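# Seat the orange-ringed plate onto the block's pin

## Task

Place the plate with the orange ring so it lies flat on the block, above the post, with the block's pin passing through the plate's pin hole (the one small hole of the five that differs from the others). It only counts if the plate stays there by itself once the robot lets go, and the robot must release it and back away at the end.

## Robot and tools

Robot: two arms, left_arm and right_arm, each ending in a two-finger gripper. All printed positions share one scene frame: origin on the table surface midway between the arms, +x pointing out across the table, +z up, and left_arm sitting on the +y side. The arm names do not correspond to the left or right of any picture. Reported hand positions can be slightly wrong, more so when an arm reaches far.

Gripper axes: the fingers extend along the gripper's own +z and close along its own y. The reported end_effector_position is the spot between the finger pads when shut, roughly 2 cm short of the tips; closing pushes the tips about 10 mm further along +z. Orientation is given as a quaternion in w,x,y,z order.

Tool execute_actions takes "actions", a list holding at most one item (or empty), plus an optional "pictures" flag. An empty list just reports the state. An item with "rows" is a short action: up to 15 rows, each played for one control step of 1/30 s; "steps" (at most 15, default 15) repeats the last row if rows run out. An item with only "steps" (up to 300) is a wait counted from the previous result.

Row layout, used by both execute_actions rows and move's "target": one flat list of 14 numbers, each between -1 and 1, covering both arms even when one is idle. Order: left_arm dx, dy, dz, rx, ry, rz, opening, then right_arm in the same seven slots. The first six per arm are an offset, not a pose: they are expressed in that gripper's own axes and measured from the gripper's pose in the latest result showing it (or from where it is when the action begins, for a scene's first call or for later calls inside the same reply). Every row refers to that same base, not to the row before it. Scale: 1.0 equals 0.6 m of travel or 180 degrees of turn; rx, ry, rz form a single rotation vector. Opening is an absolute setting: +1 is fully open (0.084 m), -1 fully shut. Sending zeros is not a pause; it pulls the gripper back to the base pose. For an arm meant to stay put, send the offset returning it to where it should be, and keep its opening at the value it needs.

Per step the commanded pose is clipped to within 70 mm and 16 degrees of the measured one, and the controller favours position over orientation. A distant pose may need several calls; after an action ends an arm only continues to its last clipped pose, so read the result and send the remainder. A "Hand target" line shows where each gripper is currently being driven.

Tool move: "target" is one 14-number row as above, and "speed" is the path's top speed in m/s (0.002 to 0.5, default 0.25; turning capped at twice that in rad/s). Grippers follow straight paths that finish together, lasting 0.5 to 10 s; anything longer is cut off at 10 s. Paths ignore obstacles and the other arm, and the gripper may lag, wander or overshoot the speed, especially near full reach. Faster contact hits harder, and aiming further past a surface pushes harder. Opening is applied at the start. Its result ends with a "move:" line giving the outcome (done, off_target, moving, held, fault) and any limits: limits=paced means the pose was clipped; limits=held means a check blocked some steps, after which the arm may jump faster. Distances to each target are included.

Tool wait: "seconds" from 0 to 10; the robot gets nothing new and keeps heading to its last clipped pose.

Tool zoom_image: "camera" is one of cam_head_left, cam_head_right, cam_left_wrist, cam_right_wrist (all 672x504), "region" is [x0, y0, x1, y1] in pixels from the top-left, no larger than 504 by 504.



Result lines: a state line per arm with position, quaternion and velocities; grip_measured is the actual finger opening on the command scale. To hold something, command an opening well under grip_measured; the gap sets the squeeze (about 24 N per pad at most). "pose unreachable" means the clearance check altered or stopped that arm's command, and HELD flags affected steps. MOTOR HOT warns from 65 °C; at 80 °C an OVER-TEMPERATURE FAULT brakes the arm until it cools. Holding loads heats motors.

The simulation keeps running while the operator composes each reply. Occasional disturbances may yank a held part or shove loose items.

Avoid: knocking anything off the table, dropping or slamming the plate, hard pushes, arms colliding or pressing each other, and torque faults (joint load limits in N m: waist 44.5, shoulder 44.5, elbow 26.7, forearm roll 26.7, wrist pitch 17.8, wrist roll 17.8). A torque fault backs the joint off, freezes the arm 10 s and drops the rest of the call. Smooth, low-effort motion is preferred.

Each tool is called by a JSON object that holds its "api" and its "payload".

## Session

{"api": "execute_actions", "payload": {"actions": []}}

Scene clock: 0.00 s of 5100.00 s.
left_arm: end_effector_position=(+0.4260, +0.4632, +0.1661) grip_measured=+1.00 end_effector_quat_wxyz=(+0.054, +0.994, +0.096, -0.021) end_effector_velocity=(+0.001, -0.000, +0.001) end_effector_angular_velocity=(-0.000, -0.003, -0.001) | right_arm: end_effector_position=(+0.4033, -0.5374, +0.2693) grip_measured=+1.00 end_effector_quat_wxyz=(-0.057, +0.937, +0.333, -0.091) end_effector_velocity=(-0.000, -0.000, -0.000) end_effector_angular_velocity=(-0.000, +0.001, +0.000)
Joint positions: left_arm=[ 0.377 -0.031 -0.931 -0.118  1.022  0.116  0.084] | right_arm=[-0.214 -0.136 -1.142 -0.011  1.493 -0.948  0.084]
Joint velocities: left_arm=[-0.001 -0.002 -0.001 -0.001 -0.     0.001  0.   ] | right_arm=[ 0.     0.     0.    -0.001  0.001  0.     0.   ]
Hand target (left_arm): +0.426, +0.463, +0.166; +0.054, +0.994, +0.096, -0.021
Hand target (right_arm): +0.403, -0.537, +0.269; -0.057, +0.937, +0.333, -0.091

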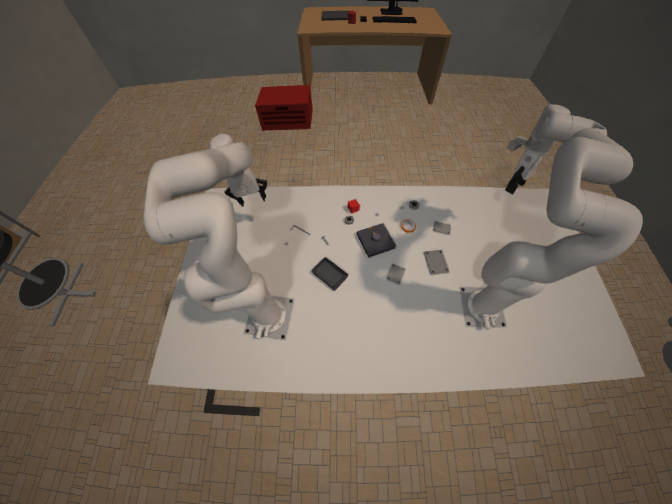

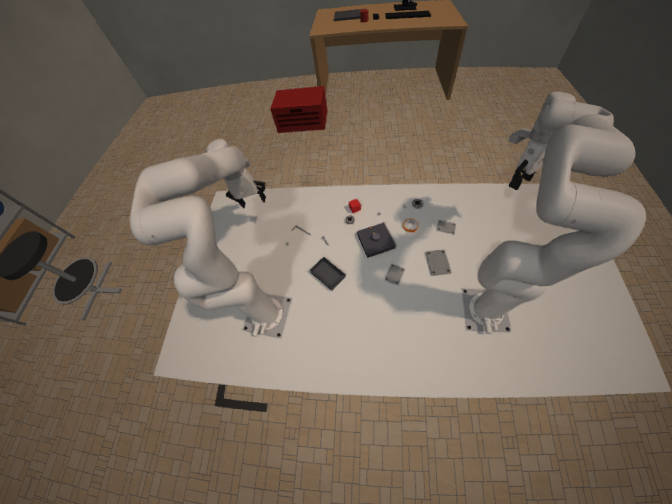

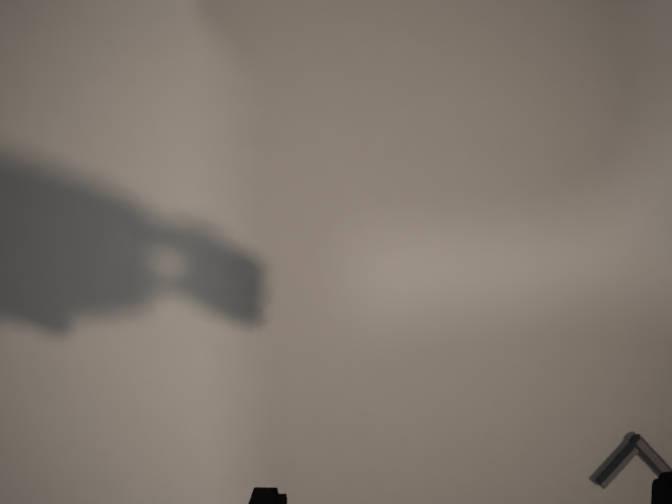

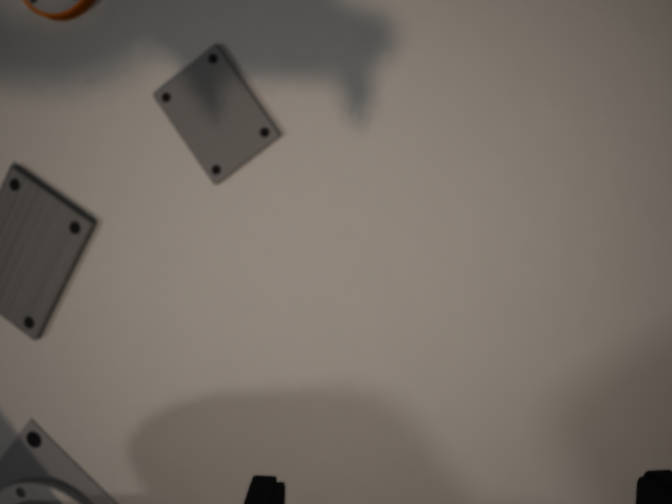

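{"api": "zoom_image", "payload": {"camera": "cam_head_left", "region": [300, 180, 470, 300]}}

Region (300, 180, 470, 300) of cam_head_left's 672x504 image, scaled by 2.965, with more detail than that image has; it fills the top 356 rows of this view, and the rest is white.

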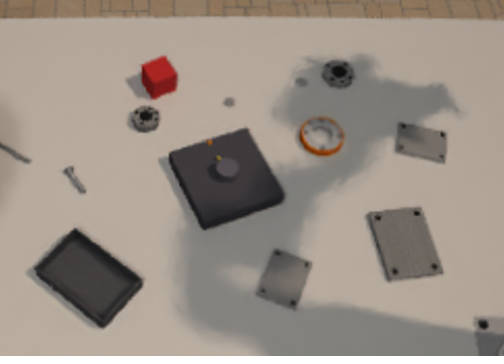

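{"api": "move", "payload": {"target": [-0.432,0.922,-0.073,0.0345,0.0134,0.0613,1,0,0,0,0,0,0,1], "speed": 0.3}}

Scene clock: 24.40 s of 5100.00 s.
left_arm: end_effector_position=(+0.2821, -0.1202, +0.2799) grip_measured=+1.00 end_effector_quat_wxyz=(-0.000, +1.000, +0.000, +0.000) end_effector_velocity=(-0.001, -0.002, -0.000) end_effector_angular_velocity=(+0.005, +0.002, -0.001) | right_arm: end_effector_position=(+0.4033, -0.5374, +0.2693) grip_measured=+1.00 end_effector_quat_wxyz=(-0.057, +0.937, +0.333, -0.091) end_effector_velocity=(-0.000, +0.001, -0.000) end_effector_angular_velocity=(+0.001, +0.002, +0.002)
Joint positions: left_arm=[-0.927  0.341 -1.729  0.001  1.389 -1.061  0.084] | right_arm=[-0.214 -0.136 -1.142 -0.011  1.493 -0.948  0.084]
Joint velocities: left_arm=[-0.003  0.01  -0.014  0.     0.009 -0.001  0.   ] | right_arm=[ 0.002 -0.     0.     0.001  0.002 -0.    -0.   ]
Hand target (left_arm): +0.282, -0.121, +0.280; -0.001, +1.000, -0.000, +0.000
Hand target (right_arm): +0.403, -0.537, +0.269; -0.057, +0.937, +0.333, -0.091
Off the commanded pose (left_arm): 0.002 m, 0 deg.
Off the commanded pose (right_arm): 0.000 m, 0 deg.
After step 90, 18.73 s passed at rest.
move: done

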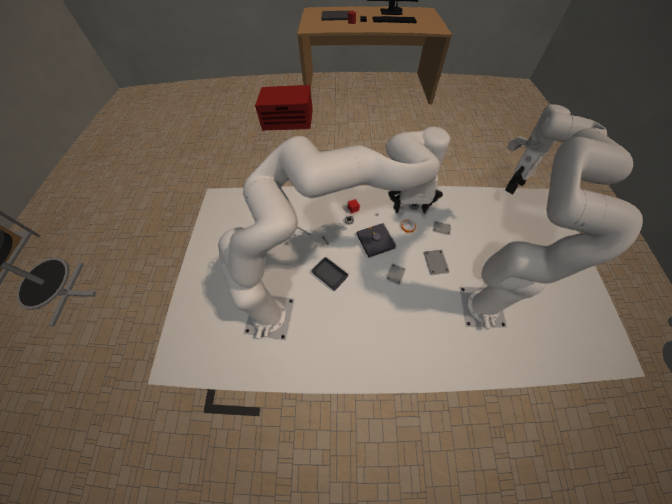

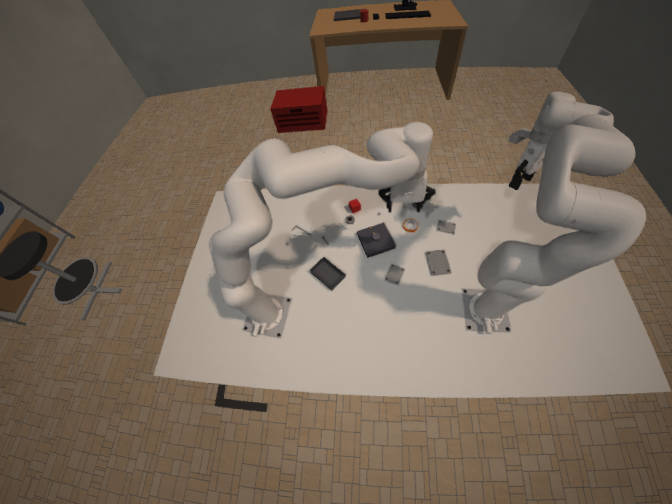

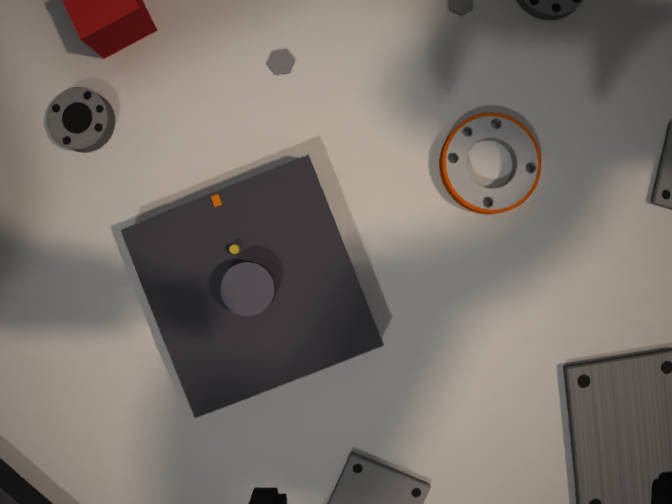

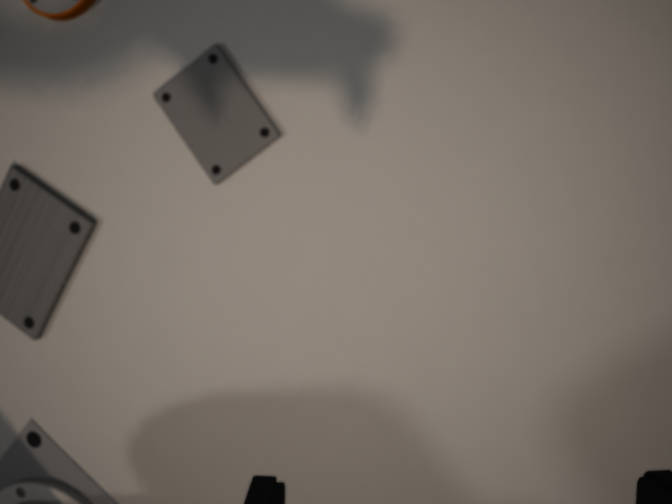

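{"api": "move", "payload": {"target": [-0.1413,-0.1798,0.3408,-0.0547,0.2444,0.1314,1,0.4525,-0.6958,0.2330,-0.0251,0.0675,0.3460,1], "speed": 0.3}}

Scene clock: 62.07 s of 5100.00 s.
left_arm: end_effector_position=(+0.1975, -0.0124, +0.0755) grip_measured=+1.00 end_effector_quat_wxyz=(+0.081, +0.903, -0.199, +0.372) end_effector_velocity=(+0.000, +0.001, -0.001) end_effector_angular_velocity=(-0.006, -0.008, -0.002) | right_arm: end_effector_position=(+0.3254, -0.0364, +0.1669) grip_measured=+1.00 end_effector_quat_wxyz=(+0.000, +0.979, -0.203, +0.000) end_effector_velocity=(-0.000, +0.001, -0.001) end_effector_angular_velocity=(-0.005, -0.000, -0.001)
Joint positions: left_arm=[-1.125  0.026 -0.549  1.682  0.548 -2.356  0.084] | right_arm=[ 0.989  0.125 -1.112 -0.001  0.987  1.345  0.084]
Joint velocities: left_arm=[-0.003  0.001  0.005  0.024  0.008 -0.026  0.   ] | right_arm=[ 0.003  0.007 -0.006 -0.004  0.003  0.006 -0.   ]
Hand target (left_arm): +0.197, -0.012, +0.075; +0.081, +0.903, -0.200, +0.372
Hand target (right_arm): +0.325, -0.036, +0.167; +0.001, +0.979, -0.203, +0.000
Off the commanded pose (left_arm): 0.000 m, 0 deg.
Off the commanded pose (right_arm): 0.000 m, 0 deg.
After step 90, 32.17 s passed at rest.
move: done

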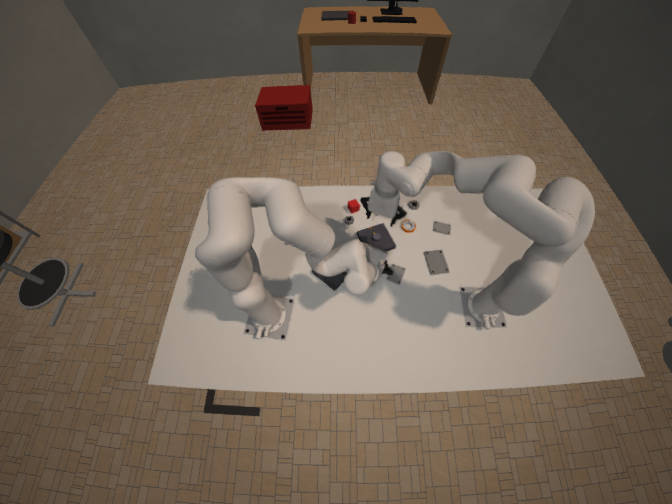

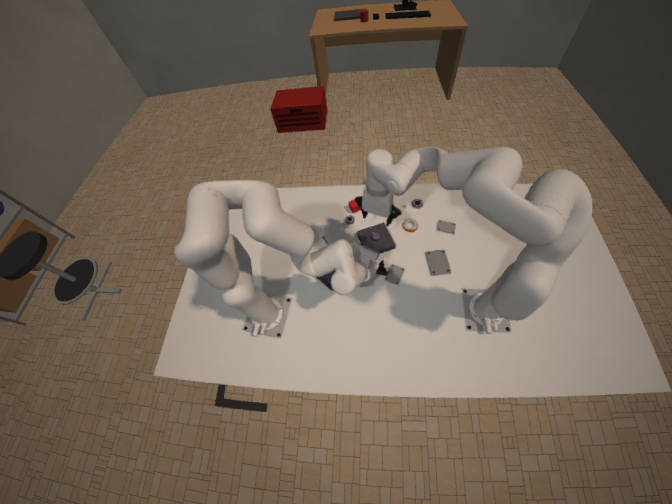

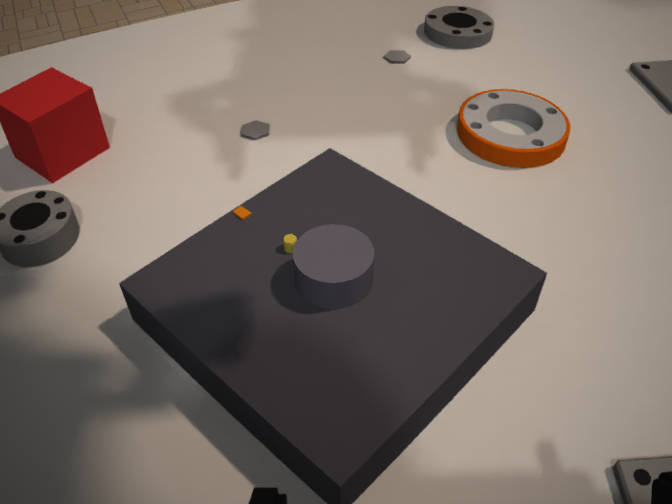

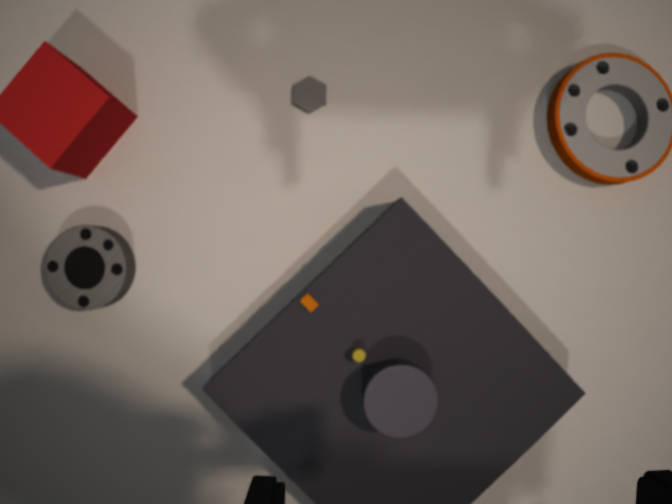

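{"api": "zoom_image", "payload": {"camera": "cam_right_wrist", "region": [280, 280, 480, 480]}}

{"api": "zoom_image", "payload": {"camera": "cam_right_wrist", "region": [180, 170, 610, 504]}}

{"api": "zoom_image", "payload": {"camera": "cam_left_wrist", "region": [234, 170, 434, 330]}}

Region (280, 280, 480, 480) of cam_right_wrist's 672x504 image, scaled by 2.520, with more detail than that image has.

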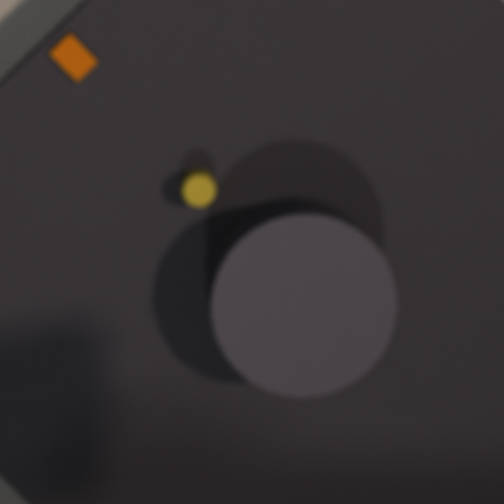

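Region (180, 170, 610, 504) of cam_right_wrist's 672x504 image, scaled by 1.172, with more detail than that image has; it fills the top 391 rows of this view, and the rest is white.

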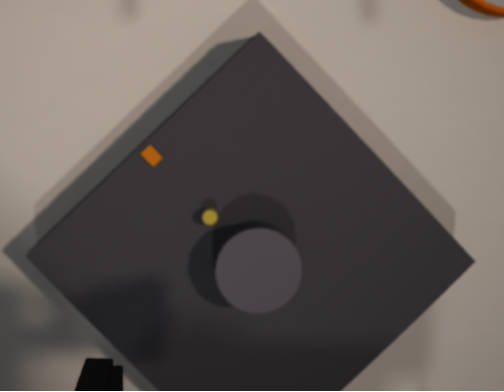

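Region (234, 170, 434, 330) of cam_left_wrist's 672x504 image, scaled by 2.520, with more detail than that image has; it fills the top 403 rows of this view, and the rest is white.

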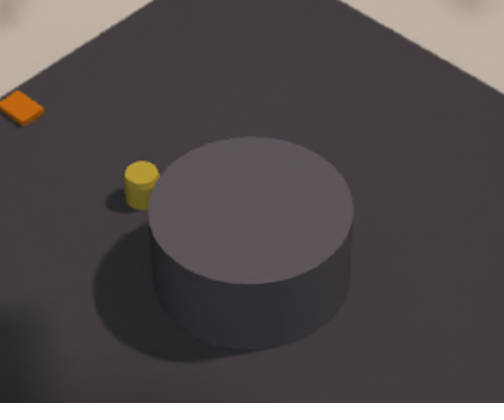

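{"api": "move", "payload": {"target": [0,0,0,0,0,0,1,0.2133,0.1683,0.0465,0,0,-0.0956,1], "speed": 0.25}}

{"api": "zoom_image", "payload": {"camera": "cam_right_wrist", "region": [304, 304, 504, 504]}}

Scene clock: 82.30 s of 5100.00 s.
left_arm: end_effector_position=(+0.1975, -0.0124, +0.0755) grip_measured=+1.00 end_effector_quat_wxyz=(+0.081, +0.903, -0.199, +0.372) end_effector_velocity=(+0.000, +0.000, +0.000) end_effector_angular_velocity=(-0.000, +0.000, +0.000) | right_arm: end_effector_position=(+0.4023, -0.1796, +0.1392) grip_measured=+1.00 end_effector_quat_wxyz=(+0.000, +0.999, -0.054, +0.000) end_effector_velocity=(+0.002, -0.003, -0.001) end_effector_angular_velocity=(+0.001, +0.000, +0.002)
Joint positions: left_arm=[-1.125  0.026 -0.549  1.682  0.548 -2.356  0.084] | right_arm=[ 0.655  0.021 -0.897 -0.001  0.876  0.71   0.084]
Joint velocities: left_arm=[ 0.001 -0.001  0.001  0.001 -0.001 -0.    -0.   ] | right_arm=[-0.009 -0.     0.002  0.002 -0.002 -0.012 -0.   ]
Hand target (left_arm): +0.197, -0.012, +0.076; +0.081, +0.903, -0.199, +0.372
Hand target (right_arm): +0.402, -0.180, +0.139; +0.000, +0.999, -0.054, +0.000
Off the commanded pose (left_arm): 0.000 m, 0 deg.
Off the commanded pose (right_arm): 0.000 m, 0 deg.
After step 90, 16.03 s passed at rest.
move: done

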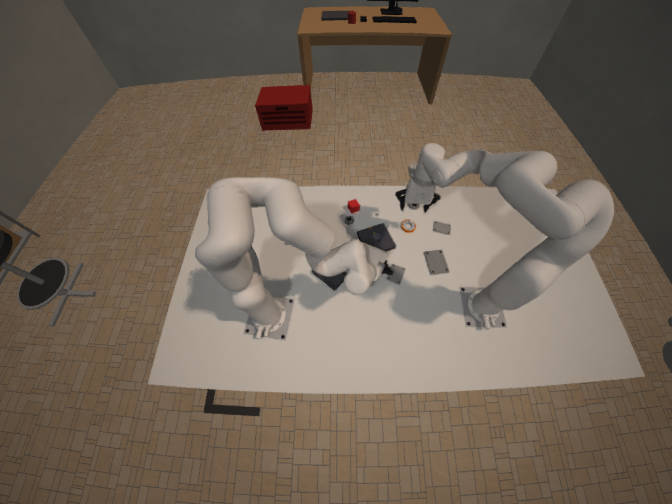

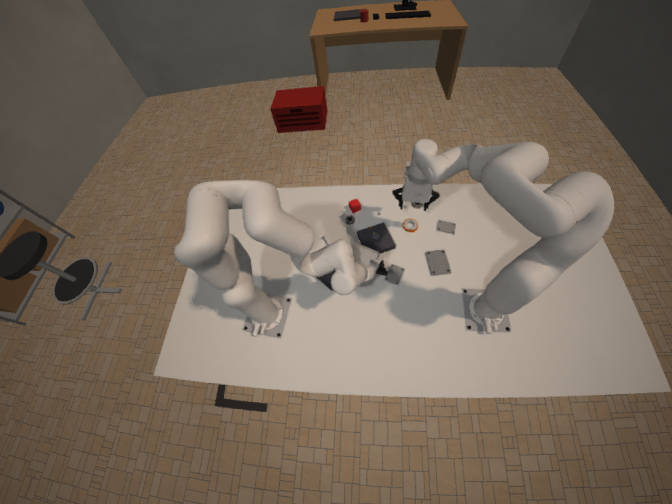

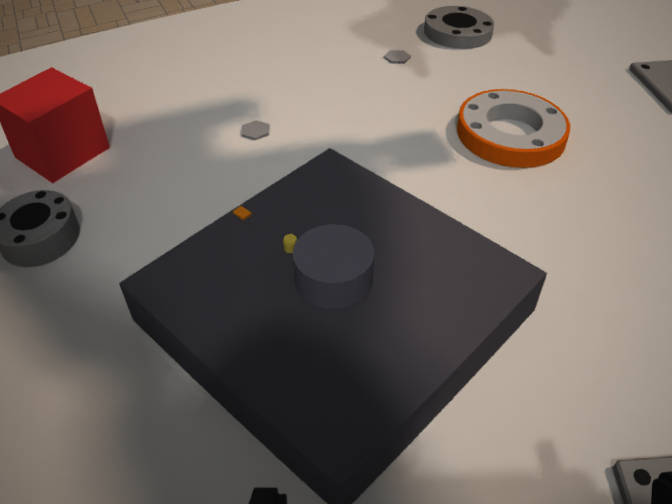

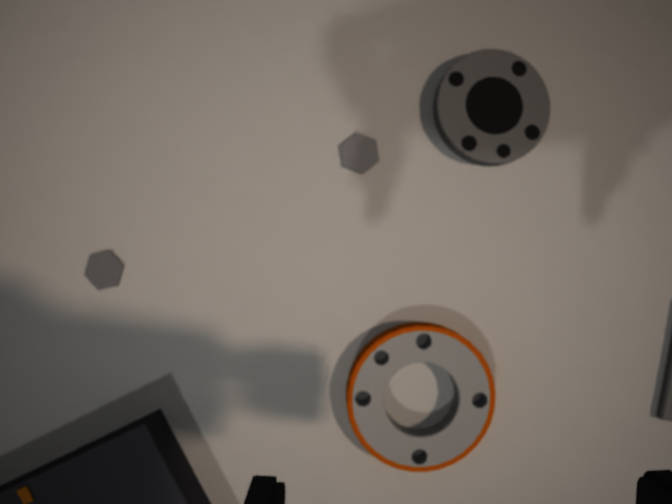

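Region (304, 304, 504, 504) of cam_right_wrist's 672x504 image, scaled by 2.520, with more detail than that image has.

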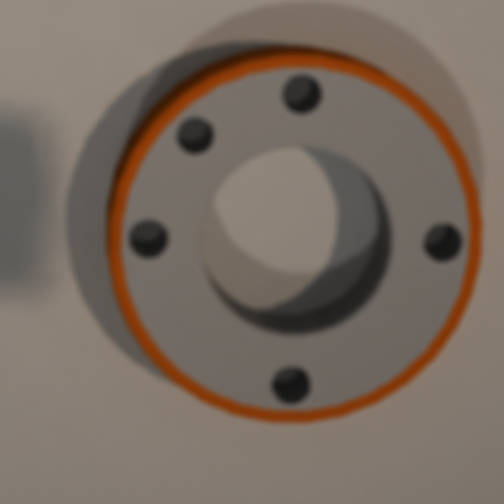

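{"api": "move", "payload": {"target": [0,0,0,0,0,0,1,0.0035,0.0088,0.1853,0,0,-0.003,1], "speed": 0.12}}

{"api": "zoom_image", "payload": {"camera": "cam_left_wrist", "region": [400, 20, 640, 200]}}

Scene clock: 89.50 s of 5100.00 s.
left_arm: end_effector_position=(+0.1975, -0.0124, +0.0755) grip_measured=+1.00 end_effector_quat_wxyz=(+0.081, +0.903, -0.199, +0.372) end_effector_velocity=(+0.000, +0.000, -0.000) end_effector_angular_velocity=(+0.000, +0.000, +0.002) | right_arm: end_effector_position=(+0.4037, -0.1850, +0.0286) grip_measured=+1.00 end_effector_quat_wxyz=(-0.000, +0.999, -0.049, +0.000) end_effector_velocity=(-0.002, -0.001, -0.004) end_effector_angular_velocity=(-0.002, +0.004, +0.001)
Joint positions: left_arm=[-1.125  0.026 -0.549  1.682  0.548 -2.356  0.084] | right_arm=[ 0.643  0.252 -0.812 -0.001  0.559  0.689  0.084]
Joint velocities: left_arm=[ 0.001  0.     0.    -0.001  0.001  0.     0.   ] | right_arm=[ 0.001  0.007  0.003  0.001 -0.006 -0.     0.   ]
Hand target (left_arm): +0.197, -0.012, +0.076; +0.081, +0.903, -0.199, +0.372
Hand target (right_arm): +0.403, -0.185, +0.028; +0.000, +0.999, -0.049, +0.000
Off the commanded pose (left_arm): 0.000 m, 0 deg.
Off the commanded pose (right_arm): 0.001 m, 0 deg.
After step 90, 2.83 s passed at rest.
move: done

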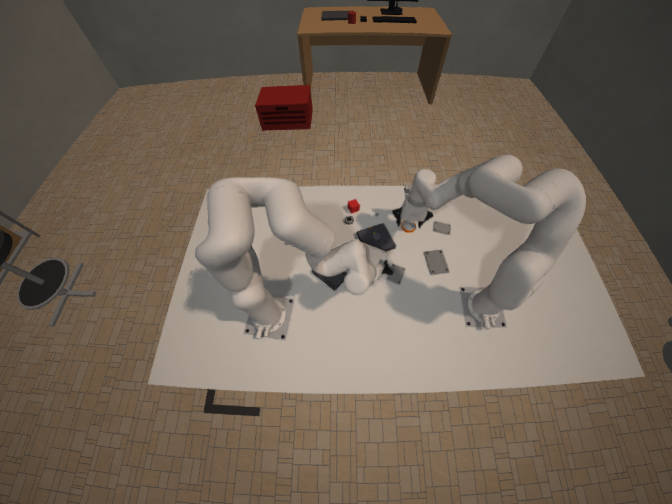

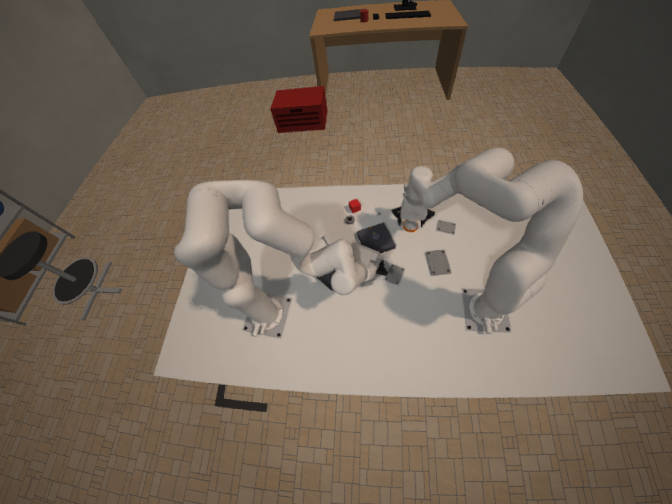

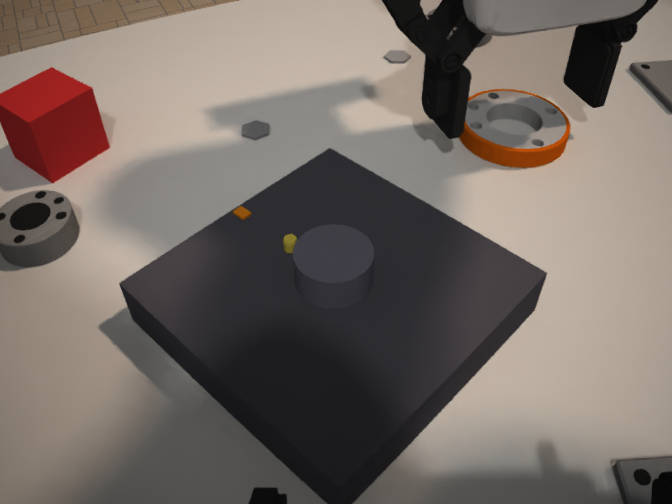

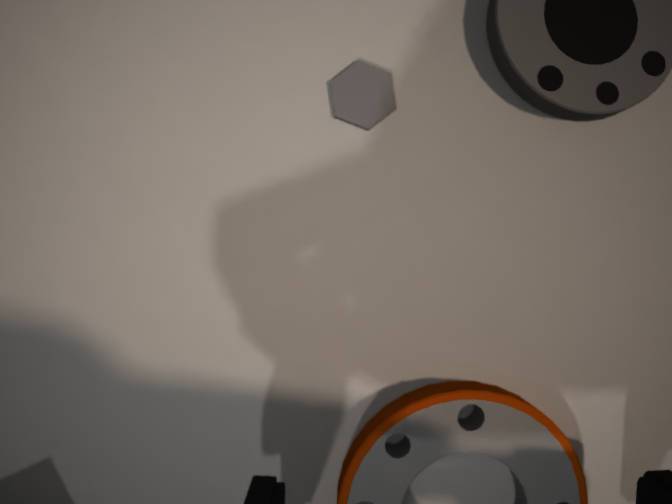

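Region (400, 20, 640, 200) of cam_left_wrist's 672x504 image, scaled by 2.100, with more detail than that image has; it fills the top 378 rows of this view, and the rest is white.

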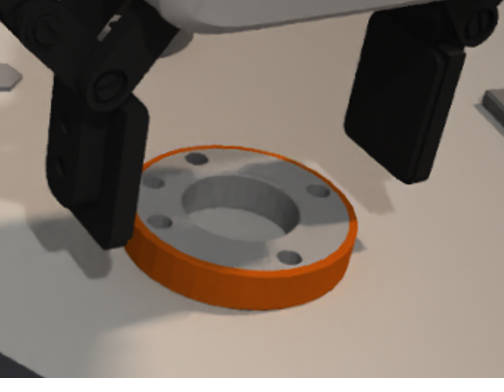

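{"api": "move", "payload": {"target": [0,0,0,0,0,0,1,0,0,0.0127,0,0,0,0.7], "speed": 0.03}}

{"api": "zoom_image", "payload": {"camera": "cam_right_wrist", "region": [330, 364, 610, 504]}}

{"api": "zoom_image", "payload": {"camera": "cam_left_wrist", "region": [400, 20, 640, 200]}}

{"api": "move", "payload": {"target": [0,0,0,0,0,0,1,0,0,0,0,0,0,-0.2], "speed": 0.03}}

{"api": "zoom_image", "payload": {"camera": "cam_right_wrist", "region": [330, 364, 610, 504]}}

{"api": "zoom_image", "payload": {"camera": "cam_left_wrist", "region": [400, 20, 640, 200]}}

Scene clock: 94.33 s of 5100.00 s.
left_arm: end_effector_position=(+0.1975, -0.0124, +0.0755) grip_measured=+1.00 end_effector_quat_wxyz=(+0.081, +0.903, -0.199, +0.372) end_effector_velocity=(+0.000, +0.000, -0.000) end_effector_angular_velocity=(-0.000, +0.001, +0.001) | right_arm: end_effector_position=(+0.4037, -0.1850, +0.0211) grip_measured=+0.70 end_effector_quat_wxyz=(-0.000, +0.999, -0.049, +0.000) end_effector_velocity=(+0.001, +0.001, -0.000) end_effector_angular_velocity=(+0.002, -0.004, +0.002)
Joint positions: left_arm=[-1.125  0.026 -0.549  1.682  0.548 -2.356  0.084] | right_arm=[ 0.643  0.272 -0.811 -0.001  0.538  0.689  0.073]
Joint velocities: left_arm=[ 0.001 -0.    -0.    -0.001 -0.001  0.001  0.   ] | right_arm=[ 0.001  0.002 -0.001 -0.002 -0.006  0.    -0.   ]
Hand target (left_arm): +0.197, -0.012, +0.076; +0.081, +0.903, -0.199, +0.372
Hand target (right_arm): +0.404, -0.185, +0.021; -0.000, +0.999, -0.049, +0.000
Off the commanded pose (left_arm): 0.000 m, 0 deg.
Off the commanded pose (right_arm): 0.000 m, 0 deg.
After step 90, 1.13 s passed at rest.
move: done

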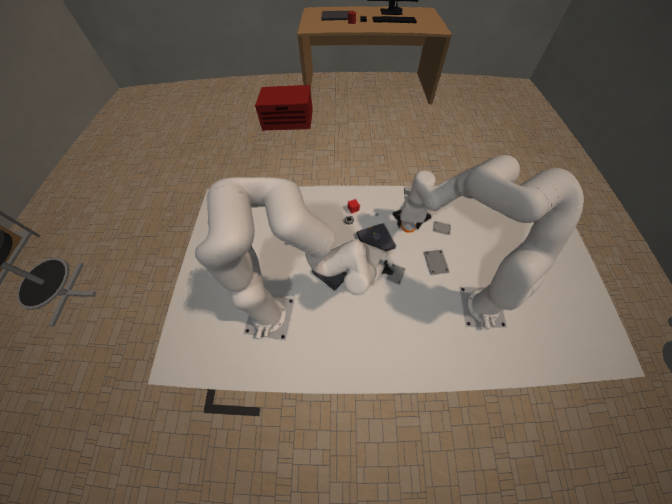

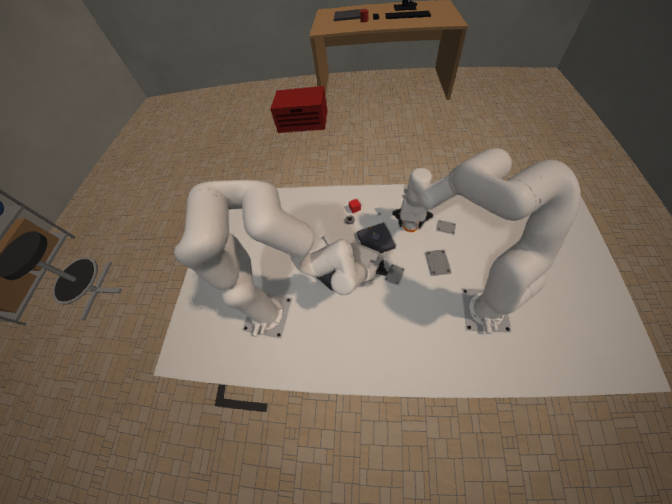

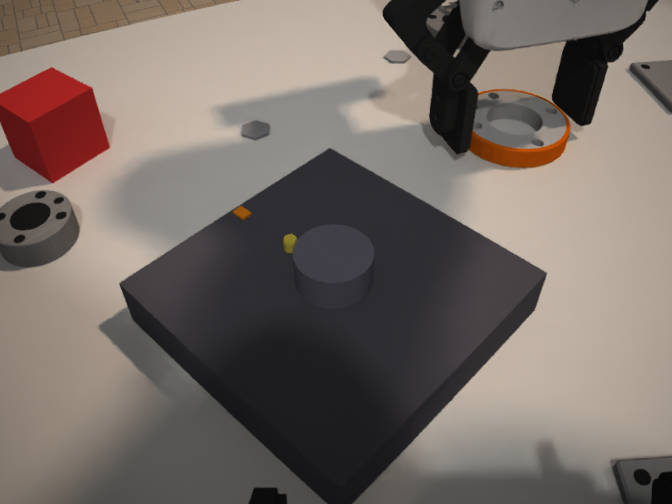

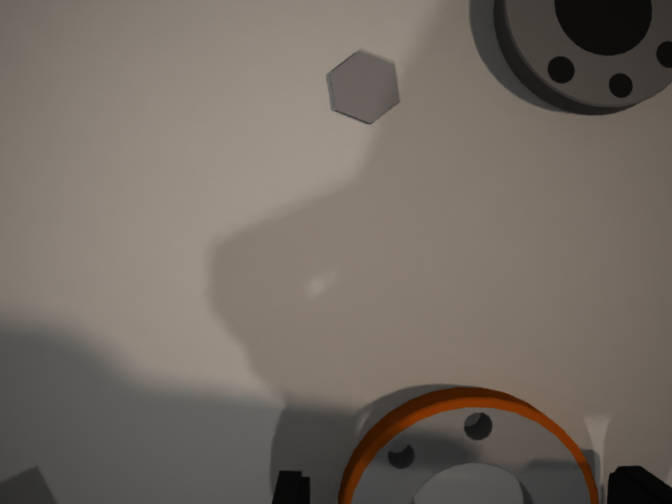

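Region (330, 364, 610, 504) of cam_right_wrist's 672x504 image, scaled by 1.800, with more detail than that image has.

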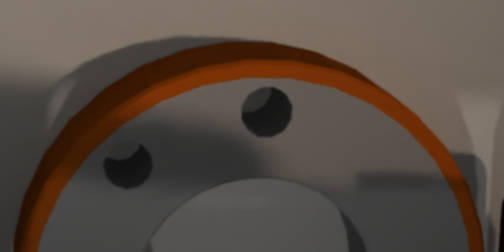

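Region (400, 20, 640, 200) of cam_left_wrist's 672x504 image, scaled by 2.100, with more detail than that image has; it fills the top 378 rows of this view, and the rest is white.

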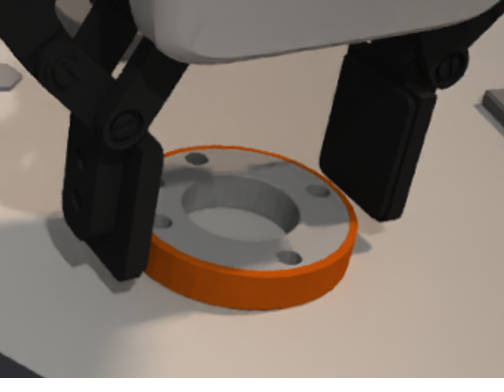

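Scene clock: 94.83 s of 5100.00 s.
left_arm: end_effector_position=(+0.1975, -0.0124, +0.0755) grip_measured=+1.00 end_effector_quat_wxyz=(+0.081, +0.903, -0.199, +0.372) end_effector_velocity=(-0.000, -0.001, +0.000) end_effector_angular_velocity=(-0.000, -0.000, -0.002) | right_arm: end_effector_position=(+0.4038, -0.1850, +0.0212) grip_measured=+0.45 end_effector_quat_wxyz=(-0.000, +0.999, -0.049, +0.001) end_effector_velocity=(+0.000, -0.000, -0.000) end_effector_angular_velocity=(+0.001, -0.001, -0.001)
Joint positions: left_arm=[-1.125  0.026 -0.549  1.682  0.548 -2.356  0.084] | right_arm=[ 0.643  0.272 -0.811 -0.001  0.538  0.689  0.063]
Joint velocities: left_arm=[-0.001  0.    -0.001  0.001 -0.001  0.     0.   ] | right_arm=[-0.001  0.     0.001 -0.    -0.002  0.001  0.   ]
Hand target (left_arm): +0.197, -0.012, +0.076; +0.081, +0.903, -0.199, +0.372
Hand target (right_arm): +0.404, -0.185, +0.021; -0.000, +0.999, -0.049, +0.000
Off the commanded pose (left_arm): 0.000 m, 0 deg.
Off the commanded pose (right_arm): 0.000 m, 0 deg.
move: done

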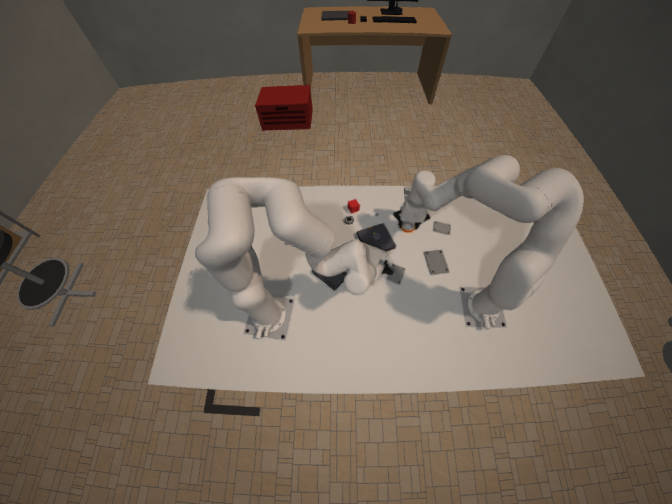

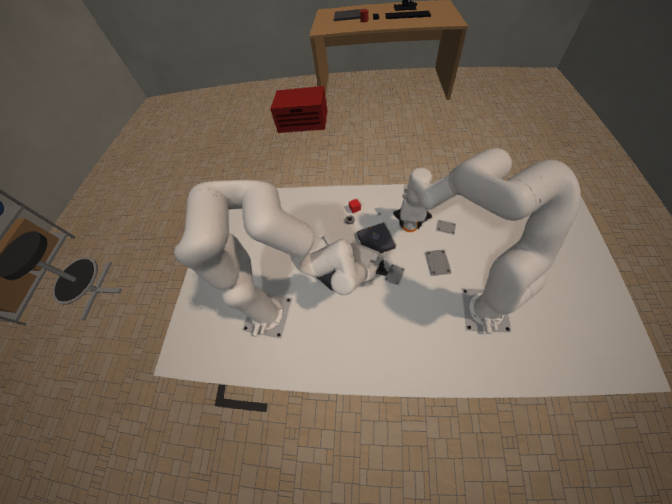

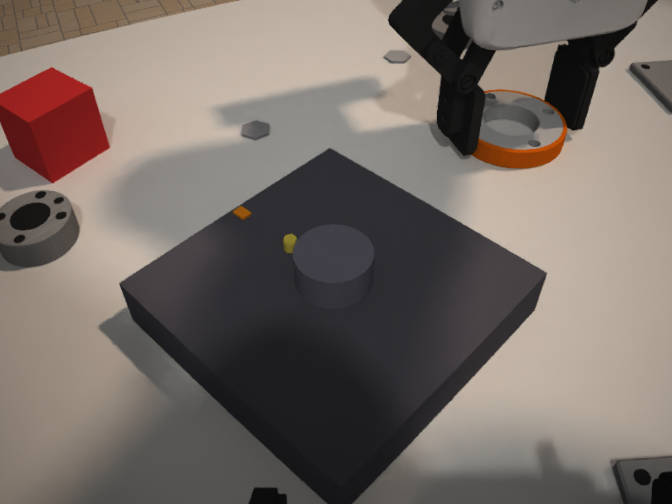

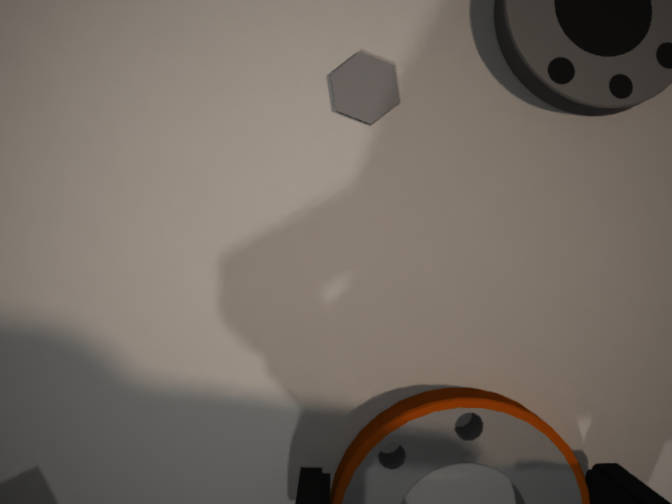

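Region (330, 364, 610, 504) of cam_right_wrist's 672x504 image, scaled by 1.800, with more detail than that image has.

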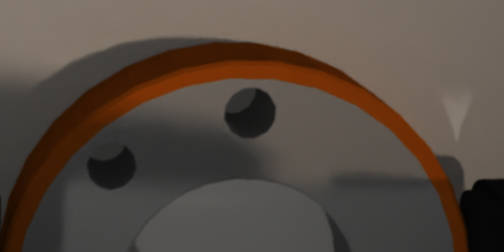

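Region (400, 20, 640, 200) of cam_left_wrist's 672x504 image, scaled by 2.100, with more detail than that image has; it fills the top 378 rows of this view, and the rest is white.

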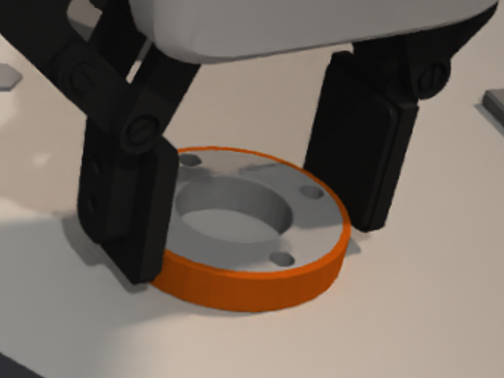

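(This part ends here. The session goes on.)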